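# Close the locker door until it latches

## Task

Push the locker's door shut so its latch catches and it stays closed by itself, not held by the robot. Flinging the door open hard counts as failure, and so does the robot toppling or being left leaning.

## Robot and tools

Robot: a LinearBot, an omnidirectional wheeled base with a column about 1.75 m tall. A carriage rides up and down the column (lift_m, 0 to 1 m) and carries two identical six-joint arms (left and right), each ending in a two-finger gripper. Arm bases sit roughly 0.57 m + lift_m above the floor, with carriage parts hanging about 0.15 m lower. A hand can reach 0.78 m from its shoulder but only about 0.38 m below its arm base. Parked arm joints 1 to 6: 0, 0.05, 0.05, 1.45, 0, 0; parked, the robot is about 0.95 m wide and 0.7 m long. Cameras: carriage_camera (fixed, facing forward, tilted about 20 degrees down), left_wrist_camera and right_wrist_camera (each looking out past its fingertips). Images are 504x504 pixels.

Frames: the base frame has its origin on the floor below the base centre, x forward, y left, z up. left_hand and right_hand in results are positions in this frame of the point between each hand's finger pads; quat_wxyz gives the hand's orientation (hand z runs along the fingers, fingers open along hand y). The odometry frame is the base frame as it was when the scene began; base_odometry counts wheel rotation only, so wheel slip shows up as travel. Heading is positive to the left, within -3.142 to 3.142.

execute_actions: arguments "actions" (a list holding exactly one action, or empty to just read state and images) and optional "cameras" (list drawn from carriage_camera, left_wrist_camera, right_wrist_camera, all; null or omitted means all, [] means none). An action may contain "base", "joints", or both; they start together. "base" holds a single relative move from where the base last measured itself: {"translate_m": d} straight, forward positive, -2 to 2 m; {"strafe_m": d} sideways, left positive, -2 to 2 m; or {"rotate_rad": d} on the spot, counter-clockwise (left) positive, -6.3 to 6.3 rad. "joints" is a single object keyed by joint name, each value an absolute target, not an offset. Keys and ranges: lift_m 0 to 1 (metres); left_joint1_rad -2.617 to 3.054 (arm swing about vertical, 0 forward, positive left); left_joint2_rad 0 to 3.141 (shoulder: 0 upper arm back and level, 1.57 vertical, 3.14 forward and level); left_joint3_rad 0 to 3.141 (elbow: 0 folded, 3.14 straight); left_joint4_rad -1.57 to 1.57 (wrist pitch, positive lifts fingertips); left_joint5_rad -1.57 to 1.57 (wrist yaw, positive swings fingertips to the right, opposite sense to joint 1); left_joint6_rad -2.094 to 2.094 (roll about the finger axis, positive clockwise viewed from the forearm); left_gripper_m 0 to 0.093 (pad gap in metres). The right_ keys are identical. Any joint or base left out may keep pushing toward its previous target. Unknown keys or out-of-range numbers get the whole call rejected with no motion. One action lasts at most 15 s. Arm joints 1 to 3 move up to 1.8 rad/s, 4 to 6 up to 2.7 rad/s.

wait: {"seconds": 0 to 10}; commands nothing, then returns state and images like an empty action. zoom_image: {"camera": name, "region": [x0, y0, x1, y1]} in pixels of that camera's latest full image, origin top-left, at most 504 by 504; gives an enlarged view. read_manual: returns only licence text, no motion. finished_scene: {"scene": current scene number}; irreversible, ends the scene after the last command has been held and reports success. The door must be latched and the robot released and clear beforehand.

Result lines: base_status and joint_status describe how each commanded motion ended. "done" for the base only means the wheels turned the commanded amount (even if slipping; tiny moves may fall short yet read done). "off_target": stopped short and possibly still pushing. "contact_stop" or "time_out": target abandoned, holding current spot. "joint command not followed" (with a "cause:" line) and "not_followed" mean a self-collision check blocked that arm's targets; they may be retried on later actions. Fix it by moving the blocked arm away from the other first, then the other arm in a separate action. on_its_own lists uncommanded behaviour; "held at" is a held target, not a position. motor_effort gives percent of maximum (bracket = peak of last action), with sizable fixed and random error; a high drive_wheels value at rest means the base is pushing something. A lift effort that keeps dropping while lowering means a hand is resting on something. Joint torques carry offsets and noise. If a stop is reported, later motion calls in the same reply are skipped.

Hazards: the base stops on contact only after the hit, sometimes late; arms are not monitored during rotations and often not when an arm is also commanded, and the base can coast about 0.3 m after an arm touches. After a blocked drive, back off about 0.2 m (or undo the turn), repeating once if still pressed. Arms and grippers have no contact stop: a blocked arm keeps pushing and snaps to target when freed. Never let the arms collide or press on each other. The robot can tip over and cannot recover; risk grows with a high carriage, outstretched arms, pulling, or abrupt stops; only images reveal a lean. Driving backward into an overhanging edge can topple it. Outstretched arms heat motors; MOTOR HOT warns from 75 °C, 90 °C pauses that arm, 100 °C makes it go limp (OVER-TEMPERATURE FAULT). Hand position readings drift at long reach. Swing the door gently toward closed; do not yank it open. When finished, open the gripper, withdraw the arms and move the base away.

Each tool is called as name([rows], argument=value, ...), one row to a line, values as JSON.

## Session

execute_actions(actions=[], cameras=["carriage_camera"])

Scene clock: 0.00 s.
Joint torques (N m, as the arm reports them, + toward a larger angle): no reading
base_odometry: x=+0.000 y=+0.000 heading=+0.000 (m, m, rad; odometry frame)
base_status: not commanded
joint_positions: lift_m=+0.300 left_joint1_rad=+0.012 left_joint2_rad=+0.053 left_joint3_rad=+0.052 left_joint4_rad=+1.502 left_joint5_rad=+0.040 left_joint6_rad=-0.033 left_gripper_m=+0.095 right_joint1_rad=-0.020 right_joint2_rad=+0.079 right_joint3_rad=+0.024 right_joint4_rad=+1.426 right_joint5_rad=+0.022 right_joint6_rad=+0.023 right_gripper_m=+0.095
joint_status: not commanded
motor_effort: lift_m=+15 drive_wheels=+2 (%)
left_hand: x=+0.2934 y=+0.3118 z=+1.3252 quat_wxyz=(+0.999, +0.019, +0.036, -0.011) (m; base frame)
right_hand: x=+0.3280 y=-0.3232 z=+1.3147 quat_wxyz=(+0.995, +0.013, +0.099, +0.001) (m; base frame)
pictures: carriage_camera
camera_calibration (this result's frames):
carriage_camera: T_world_to_cam=[[0.0476695, -0.998415, 0.0299341, -0.0440565], [-0.299029, -0.0428582, -0.953281, 1.30029], [0.953053, 0.0364913, -0.300598, 0.224199], [0, 0, 0, 1]] pos_world=[0.177251, 0.00355999, 1.30825]
Images, in order (width x height): carriage_camera 504x504.

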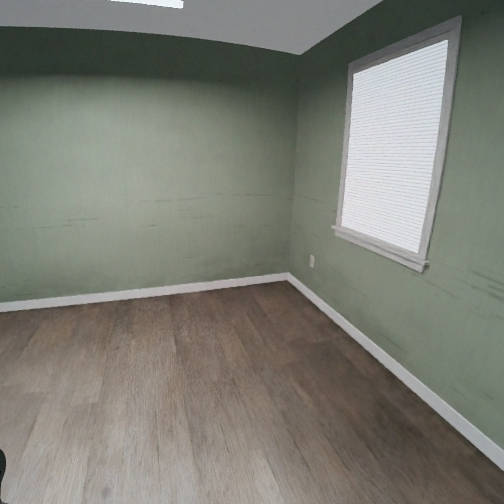

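Locker was on the wall left of the window previously.

execute_actions([
  {"base":{"rotate_rad":1.2}},
], cameras=["carriage_camera"])

Scene clock: 3.87 s.
Joint torques (N m, as the arm reports them, + toward a larger angle): left_arm=[-0.26  4.76  7.   -0.3  -0.03  0.09] | right_arm=[ 0.1   3.44  6.77  0.03 -0.04  0.02]
base_odometry: x=+0.000 y=+0.000 heading=+1.200 (m, m, rad; odometry frame)
base_status: done
joint_positions: lift_m=+0.300 left_joint1_rad=+0.012 left_joint2_rad=+0.053 left_joint3_rad=+0.052 left_joint4_rad=+1.502 left_joint5_rad=+0.040 left_joint6_rad=-0.033 left_gripper_m=+0.095 right_joint1_rad=-0.020 right_joint2_rad=+0.079 right_joint3_rad=+0.024 right_joint4_rad=+1.425 right_joint5_rad=+0.022 right_joint6_rad=+0.023 right_gripper_m=+0.095
joint_status: not commanded
motor_effort: lift_m=+15(15) drive_wheels=+3(9) (%)
left_hand: x=+0.2934 y=+0.3118 z=+1.3252 quat_wxyz=(+0.999, +0.019, +0.036, -0.011) (m; base frame)
right_hand: x=+0.3283 y=-0.3232 z=+1.3146 quat_wxyz=(+0.995, +0.013, +0.100, +0.001) (m; base frame)
pictures: carriage_camera
camera_calibration (this result's frames):
carriage_camera: T_world_to_cam=[[0.0476695, -0.998415, 0.0299341, -0.0440565], [-0.299029, -0.0428582, -0.953281, 1.30029], [0.953053, 0.0364913, -0.300598, 0.224199], [0, 0, 0, 1]] pos_world=[0.177251, 0.00355999, 1.30825]
Images, in order (width x height): carriage_camera 504x504.

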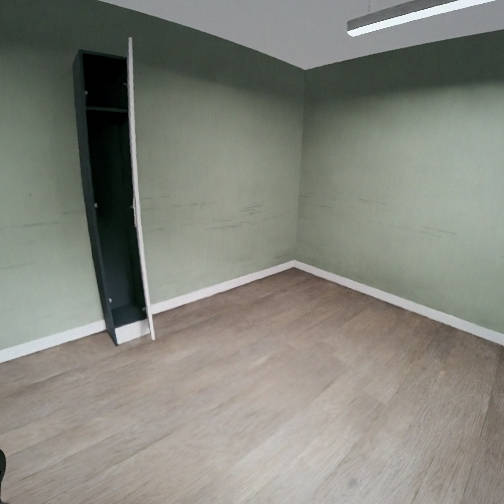

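execute_actions([
  {"base":{"rotate_rad":0.75},"joints":{"right_joint1_rad":0,"right_joint2_rad":1.4,"right_joint3_rad":1.4,"right_joint4_rad":0,"right_gripper_m":0}},
], cameras=["carriage_camera"])

Scene clock: 9.93 s.
Joint torques (N m, as the arm reports them, + toward a larger angle): left_arm=[-0.29  4.79  6.95 -0.32 -0.04  0.08] | right_arm=[ 0.55 -6.64  9.88  2.38 -0.03  0.03]
base_odometry: x=+0.000 y=+0.000 heading=+1.949 (m, m, rad; odometry frame)
base_status: done
joint_positions: lift_m=+0.300 left_joint1_rad=+0.012 left_joint2_rad=+0.053 left_joint3_rad=+0.052 left_joint4_rad=+1.502 left_joint5_rad=+0.040 left_joint6_rad=-0.033 left_gripper_m=+0.095 right_joint1_rad=-0.007 right_joint2_rad=+1.404 right_joint3_rad=+1.383 right_joint4_rad=+0.006 right_joint5_rad=+0.022 right_joint6_rad=+0.023 right_gripper_m=+0.001
joint_status: all done
motor_effort: lift_m=+15(15) drive_wheels=+3(7) (%)
left_hand: x=+0.2934 y=+0.3118 z=+1.3252 quat_wxyz=(+0.999, +0.019, +0.036, -0.011) (m; base frame)
right_hand: x=+0.7427 y=-0.3256 z=+1.3178 quat_wxyz=(+0.702, +0.018, +0.712, -0.002) (m; base frame)
pictures: carriage_camera
camera_calibration (this result's frames):
carriage_camera: T_world_to_cam=[[0.0476695, -0.998415, 0.0299341, -0.0440566], [-0.299029, -0.0428582, -0.953281, 1.30029], [0.953053, 0.0364913, -0.300598, 0.224199], [0, 0, 0, 1]] pos_world=[0.177251, 0.00355999, 1.30825]
Images, in order (width x height): carriage_camera 504x504.

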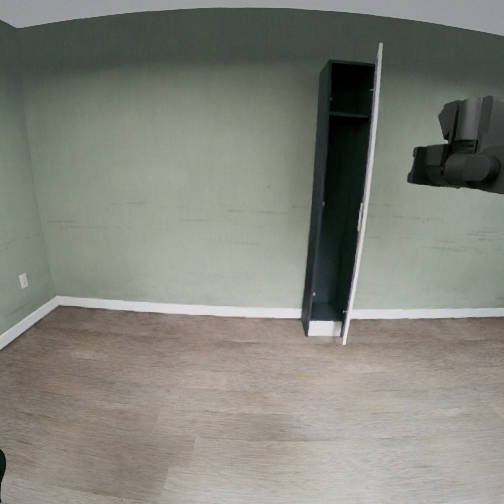

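execute_actions([
  {"base":{"strafe_m":-0.55}},
], cameras=[])

execute_actions([
  {"base":{"translate_m":1.0}},
], cameras=["carriage_camera","right_wrist_camera"])

Scene clock: 16.63 s.
Joint torques (N m, as the arm reports them, + toward a larger angle): left_arm=[-0.15  4.73  6.89 -0.3  -0.01  0.09] | right_arm=[ 0.56 -6.5  10.07  2.35  0.02 -0.01]
base_odometry: x=+0.511 y=+0.204 heading=+1.950 (m, m, rad; odometry frame)
base_status: done
joint_positions: lift_m=+0.300 left_joint1_rad=+0.012 left_joint2_rad=+0.053 left_joint3_rad=+0.052 left_joint4_rad=+1.502 left_joint5_rad=+0.040 left_joint6_rad=-0.033 left_gripper_m=+0.095 right_joint1_rad=-0.006 right_joint2_rad=+1.404 right_joint3_rad=+1.383 right_joint4_rad=+0.006 right_joint5_rad=+0.022 right_joint6_rad=+0.023 right_gripper_m=+0.001
joint_status: not commanded
motor_effort: lift_m=+15(15) drive_wheels=-3(12) (%)
left_hand: x=+0.2934 y=+0.3118 z=+1.3252 quat_wxyz=(+0.999, +0.019, +0.036, -0.011) (m; base frame)
right_hand: x=+0.7427 y=-0.3250 z=+1.3178 quat_wxyz=(+0.702, +0.018, +0.712, -0.002) (m; base frame)
pictures: none
No camera images: the call's "cameras" was empty. Leave "cameras" out to get every camera's image.

Scene clock: 20.90 s.
Joint torques (N m, as the arm reports them, + toward a larger angle): left_arm=[-0.24  4.73  6.94 -0.36 -0.03  0.09] | right_arm=[ 0.4  -6.44  9.94  2.37 -0.04  0.03]
base_odometry: x=+0.141 y=+1.133 heading=+1.950 (m, m, rad; odometry frame)
base_status: done
joint_positions: lift_m=+0.300 left_joint1_rad=+0.012 left_joint2_rad=+0.053 left_joint3_rad=+0.052 left_joint4_rad=+1.502 left_joint5_rad=+0.040 left_joint6_rad=-0.033 left_gripper_m=+0.095 right_joint1_rad=-0.005 right_joint2_rad=+1.404 right_joint3_rad=+1.383 right_joint4_rad=+0.006 right_joint5_rad=+0.022 right_joint6_rad=+0.023 right_gripper_m=+0.001
joint_status: not commanded
motor_effort: lift_m=+15(15) drive_wheels=-2(8) (%)
left_hand: x=+0.2934 y=+0.3118 z=+1.3252 quat_wxyz=(+0.999, +0.019, +0.036, -0.011) (m; base frame)
right_hand: x=+0.7427 y=-0.3249 z=+1.3178 quat_wxyz=(+0.702, +0.018, +0.712, -0.002) (m; base frame)
pictures: carriage_camera, right_wrist_camera
camera_calibration (this result's frames):
carriage_camera: T_world_to_cam=[[0.0476695, -0.998415, 0.0299341, -0.0440566], [-0.299029, -0.0428582, -0.953281, 1.30029], [0.953053, 0.0364913, -0.300598, 0.224199], [0, 0, 0, 1]] pos_world=[0.177251, 0.00355999, 1.30825]
right_wrist_camera: T_world_to_cam=[[-0.0230158, -0.996039, -0.0858919, -0.193116], [-0.627987, 0.0812533, -0.773971, 1.5105], [0.777884, 0.0361254, -0.627369, 0.383509], [0, 0, 0, 1]] pos_world=[0.645801, -0.328938, 1.39309]
Images, in order (width x height): carriage_camera 504x504, right_wrist_camera 504x504.

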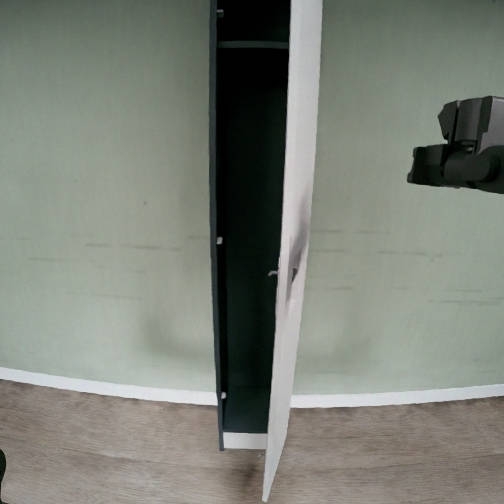

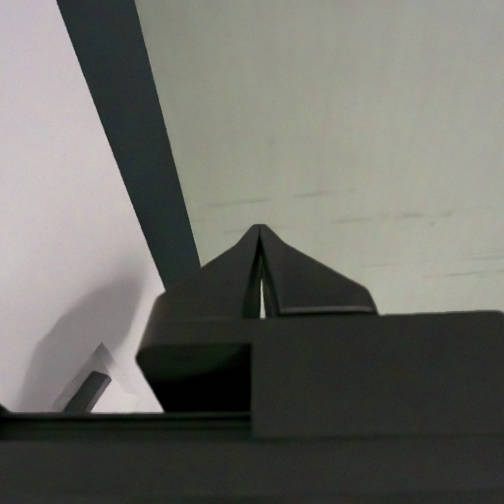

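execute_actions([
  {"base":{"translate_m":0.15}},
], cameras=[])

execute_actions([
  {"base":{"strafe_m":0.35},"joints":{"right_joint1_rad":0}},
], cameras=["carriage_camera","right_wrist_camera"])

Scene clock: 26.00 s.
Joint torques (N m, as the arm reports them, + toward a larger angle): left_arm=[-0.25  4.8   6.97 -0.34 -0.04  0.09] | right_arm=[ 0.49 -6.32  9.89  2.39 -0.01  0.02]
base_odometry: x=+0.086 y=+1.273 heading=+1.949 (m, m, rad; odometry frame)
base_status: done
joint_positions: lift_m=+0.300 left_joint1_rad=+0.012 left_joint2_rad=+0.053 left_joint3_rad=+0.052 left_joint4_rad=+1.502 left_joint5_rad=+0.040 left_joint6_rad=-0.033 left_gripper_m=+0.095 right_joint1_rad=-0.005 right_joint2_rad=+1.403 right_joint3_rad=+1.383 right_joint4_rad=+0.005 right_joint5_rad=+0.022 right_joint6_rad=+0.023 right_gripper_m=+0.001
joint_status: not commanded
motor_effort: lift_m=+15(15) drive_wheels=-2(11) (%)
left_hand: x=+0.2934 y=+0.3118 z=+1.3252 quat_wxyz=(+0.999, +0.019, +0.036, -0.011) (m; base frame)
right_hand: x=+0.7424 y=-0.3249 z=+1.3180 quat_wxyz=(+0.702, +0.018, +0.712, -0.002) (m; base frame)
pictures: none
No camera images: the call's "cameras" was empty. Leave "cameras" out to get every camera's image.

Scene clock: 28.60 s.
Joint torques (N m, as the arm reports them, + toward a larger angle): left_arm=[-0.22  4.81  6.93 -0.31 -0.02  0.08] | right_arm=[ 0.1  -6.4   9.85  2.37 -0.05  0.02]
base_odometry: x=-0.167 y=+1.172 heading=+1.948 (m, m, rad; odometry frame)
base_status: strafe_m contact_stop (by the wheels' count: +0.272 of +0.350)
joint_positions: lift_m=+0.300 left_joint1_rad=+0.012 left_joint2_rad=+0.053 left_joint3_rad=+0.052 left_joint4_rad=+1.501 left_joint5_rad=+0.039 left_joint6_rad=-0.033 left_gripper_m=+0.095 right_joint1_rad=-0.002 right_joint2_rad=+1.401 right_joint3_rad=+1.383 right_joint4_rad=+0.005 right_joint5_rad=+0.025 right_joint6_rad=+0.017 right_gripper_m=+0.001
joint_status: all done
motor_effort: lift_m=+15(15) drive_wheels=+2(9) (%)
left_hand: x=+0.2935 y=+0.3120 z=+1.3252 quat_wxyz=(+0.999, +0.019, +0.036, -0.011) (m; base frame)
right_hand: x=+0.7417 y=-0.3239 z=+1.3189 quat_wxyz=(+0.702, +0.016, +0.712, -0.004) (m; base frame)
pictures: carriage_camera, right_wrist_camera
camera_calibration (this result's frames):
carriage_camera: T_world_to_cam=[[0.0476695, -0.998415, 0.0299341, -0.0440566], [-0.299029, -0.0428582, -0.953281, 1.30029], [0.953053, 0.0364913, -0.300598, 0.224199], [0, 0, 0, 1]] pos_world=[0.177251, 0.00355999, 1.30825]
right_wrist_camera: T_world_to_cam=[[-0.0223739, -0.996559, -0.0798154, -0.200728], [-0.626381, 0.0761963, -0.775784, 1.5103], [0.779196, 0.0326375, -0.62593, 0.380951], [0, 0, 0, 1]] pos_world=[0.644694, -0.327549, 1.39409]
Images, in order (width x height): carriage_camera 504x504, right_wrist_camera 504x504.

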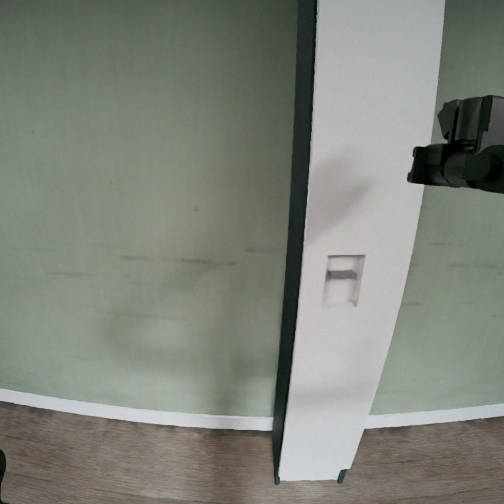

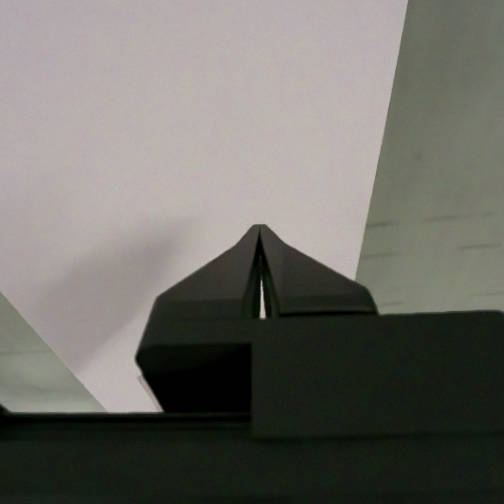

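execute_actions([
  {"base":{"strafe_m":0.17}},
], cameras=[])

execute_actions([
  {"base":{"translate_m":0.12},"joints":{"right_joint1_rad":0}},
], cameras=["carriage_camera","right_wrist_camera"])

Scene clock: 34.80 s.
Joint torques (N m, as the arm reports them, + toward a larger angle): left_arm=[-0.16  4.7   6.87 -0.29 -0.02  0.1 ] | right_arm=[ 0.25 -6.31  9.98  2.38 -0.04  0.06]
base_odometry: x=-0.325 y=+1.110 heading=+1.948 (m, m, rad; odometry frame)
base_status: done
joint_positions: lift_m=+0.300 left_joint1_rad=+0.012 left_joint2_rad=+0.053 left_joint3_rad=+0.052 left_joint4_rad=+1.501 left_joint5_rad=+0.039 left_joint6_rad=-0.033 left_gripper_m=+0.095 right_joint1_rad=-0.002 right_joint2_rad=+1.401 right_joint3_rad=+1.383 right_joint4_rad=+0.005 right_joint5_rad=+0.024 right_joint6_rad=+0.017 right_gripper_m=+0.001
joint_status: not commanded
motor_effort: lift_m=+15(15) drive_wheels=+1(10) (%)
left_hand: x=+0.2935 y=+0.3120 z=+1.3252 quat_wxyz=(+0.999, +0.019, +0.036, -0.011) (m; base frame)
right_hand: x=+0.7417 y=-0.3237 z=+1.3189 quat_wxyz=(+0.702, +0.015, +0.712, -0.003) (m; base frame)
pictures: none
No camera images: the call's "cameras" was empty. Leave "cameras" out to get every camera's image.

Scene clock: 36.50 s.
Joint torques (N m, as the arm reports them, + toward a larger angle): left_arm=[-0.28  4.82  6.97 -0.27 -0.02  0.09] | right_arm=[0.22 1.32 9.43 3.91 0.07 0.06]
base_odometry: x=-0.369 y=+1.220 heading=+1.948 (m, m, rad; odometry frame)
base_status: translate_m contact_stop (by the wheels' count: +0.118 of +0.120)
joint_positions: lift_m=+0.300 left_joint1_rad=+0.012 left_joint2_rad=+0.053 left_joint3_rad=+0.052 left_joint4_rad=+1.500 left_joint5_rad=+0.040 left_joint6_rad=-0.033 left_gripper_m=+0.095 right_joint1_rad=-0.002 right_joint2_rad=+1.308 right_joint3_rad=+1.388 right_joint4_rad=-0.128 right_joint5_rad=+0.015 right_joint6_rad=+0.017 right_gripper_m=+0.001
joint_status: all done
motor_effort: lift_m=+15(15) drive_wheels=+4(8) (%)
left_hand: x=+0.2940 y=+0.3119 z=+1.3252 quat_wxyz=(+0.999, +0.019, +0.037, -0.011) (m; base frame)
right_hand: x=+0.7110 y=-0.3219 z=+1.3289 quat_wxyz=(+0.690, +0.012, +0.724, +0.000) (m; base frame)
pictures: carriage_camera, right_wrist_camera
camera_calibration (this result's frames):
carriage_camera: T_world_to_cam=[[0.0476695, -0.998415, 0.0299341, -0.0440566], [-0.299029, -0.0428582, -0.953281, 1.30029], [0.953053, 0.0364913, -0.300598, 0.224199], [0, 0, 0, 1]] pos_world=[0.177251, 0.00355999, 1.30825]
right_wrist_camera: T_world_to_cam=[[-0.0145639, -0.996663, -0.080317, -0.20354], [-0.653981, 0.0702571, -0.753241, 1.48635], [0.75637, 0.0415557, -0.652822, 0.46589], [0, 0, 0, 1]] pos_world=[0.616699, -0.326648, 1.40738]
Images, in order (width x height): carriage_camera 504x504, right_wrist_camera 504x504.

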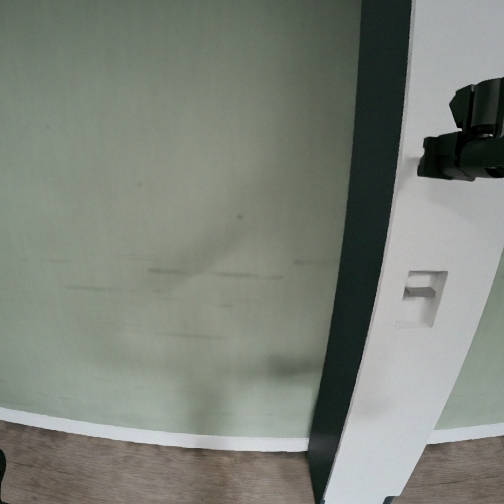

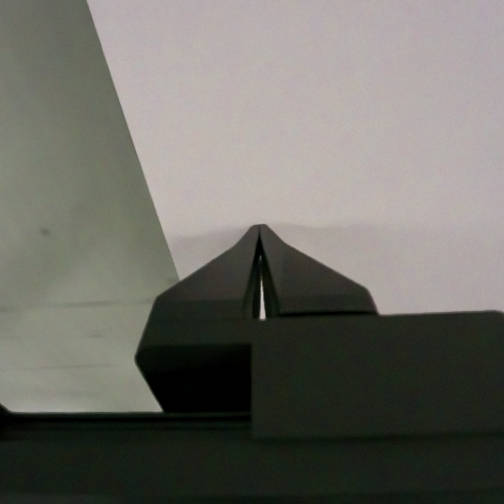

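Same firm press as before, near the free edge.

execute_actions([
  {"base":{"translate_m":-0.5}},
], cameras=["carriage_camera"])

Scene clock: 41.50 s.
Joint torques (N m, as the arm reports them, + toward a larger angle): left_arm=[-0.22  4.74  6.94 -0.26 -0.02  0.09] | right_arm=[ 0.09 -5.84  9.63  2.4   0.04  0.06]
base_odometry: x=-0.185 y=+0.755 heading=+1.948 (m, m, rad; odometry frame)
base_status: done
joint_positions: lift_m=+0.300 left_joint1_rad=+0.012 left_joint2_rad=+0.053 left_joint3_rad=+0.052 left_joint4_rad=+1.500 left_joint5_rad=+0.040 left_joint6_rad=-0.033 left_gripper_m=+0.095 right_joint1_rad=-0.002 right_joint2_rad=+1.396 right_joint3_rad=+1.388 right_joint4_rad=+0.004 right_joint5_rad=+0.018 right_joint6_rad=+0.017 right_gripper_m=+0.001
joint_status: not commanded
motor_effort: lift_m=+15(15) drive_wheels=+0(12) (%)
left_hand: x=+0.2940 y=+0.3119 z=+1.3252 quat_wxyz=(+0.999, +0.019, +0.037, -0.011) (m; base frame)
right_hand: x=+0.7402 y=-0.3225 z=+1.3233 quat_wxyz=(+0.706, +0.013, +0.708, -0.001) (m; base frame)
pictures: carriage_camera
camera_calibration (this result's frames):
carriage_camera: T_world_to_cam=[[0.0476695, -0.998415, 0.0299341, -0.0440566], [-0.299029, -0.0428582, -0.953281, 1.30029], [0.953053, 0.0364913, -0.300598, 0.224199], [0, 0, 0, 1]] pos_world=[0.177251, 0.00355999, 1.30825]
Images, in order (width x height): carriage_camera 504x504.

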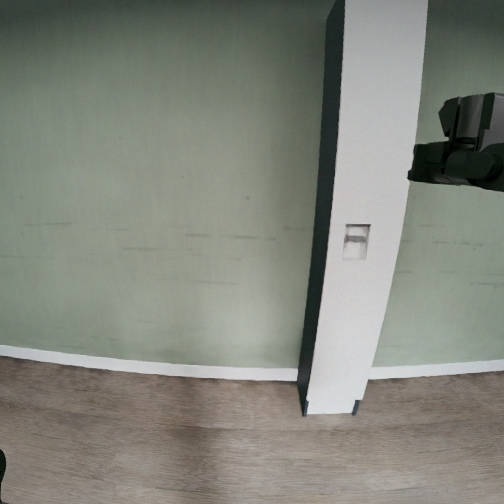

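finished_scene(scene=2)

The scene is finished: the task was done.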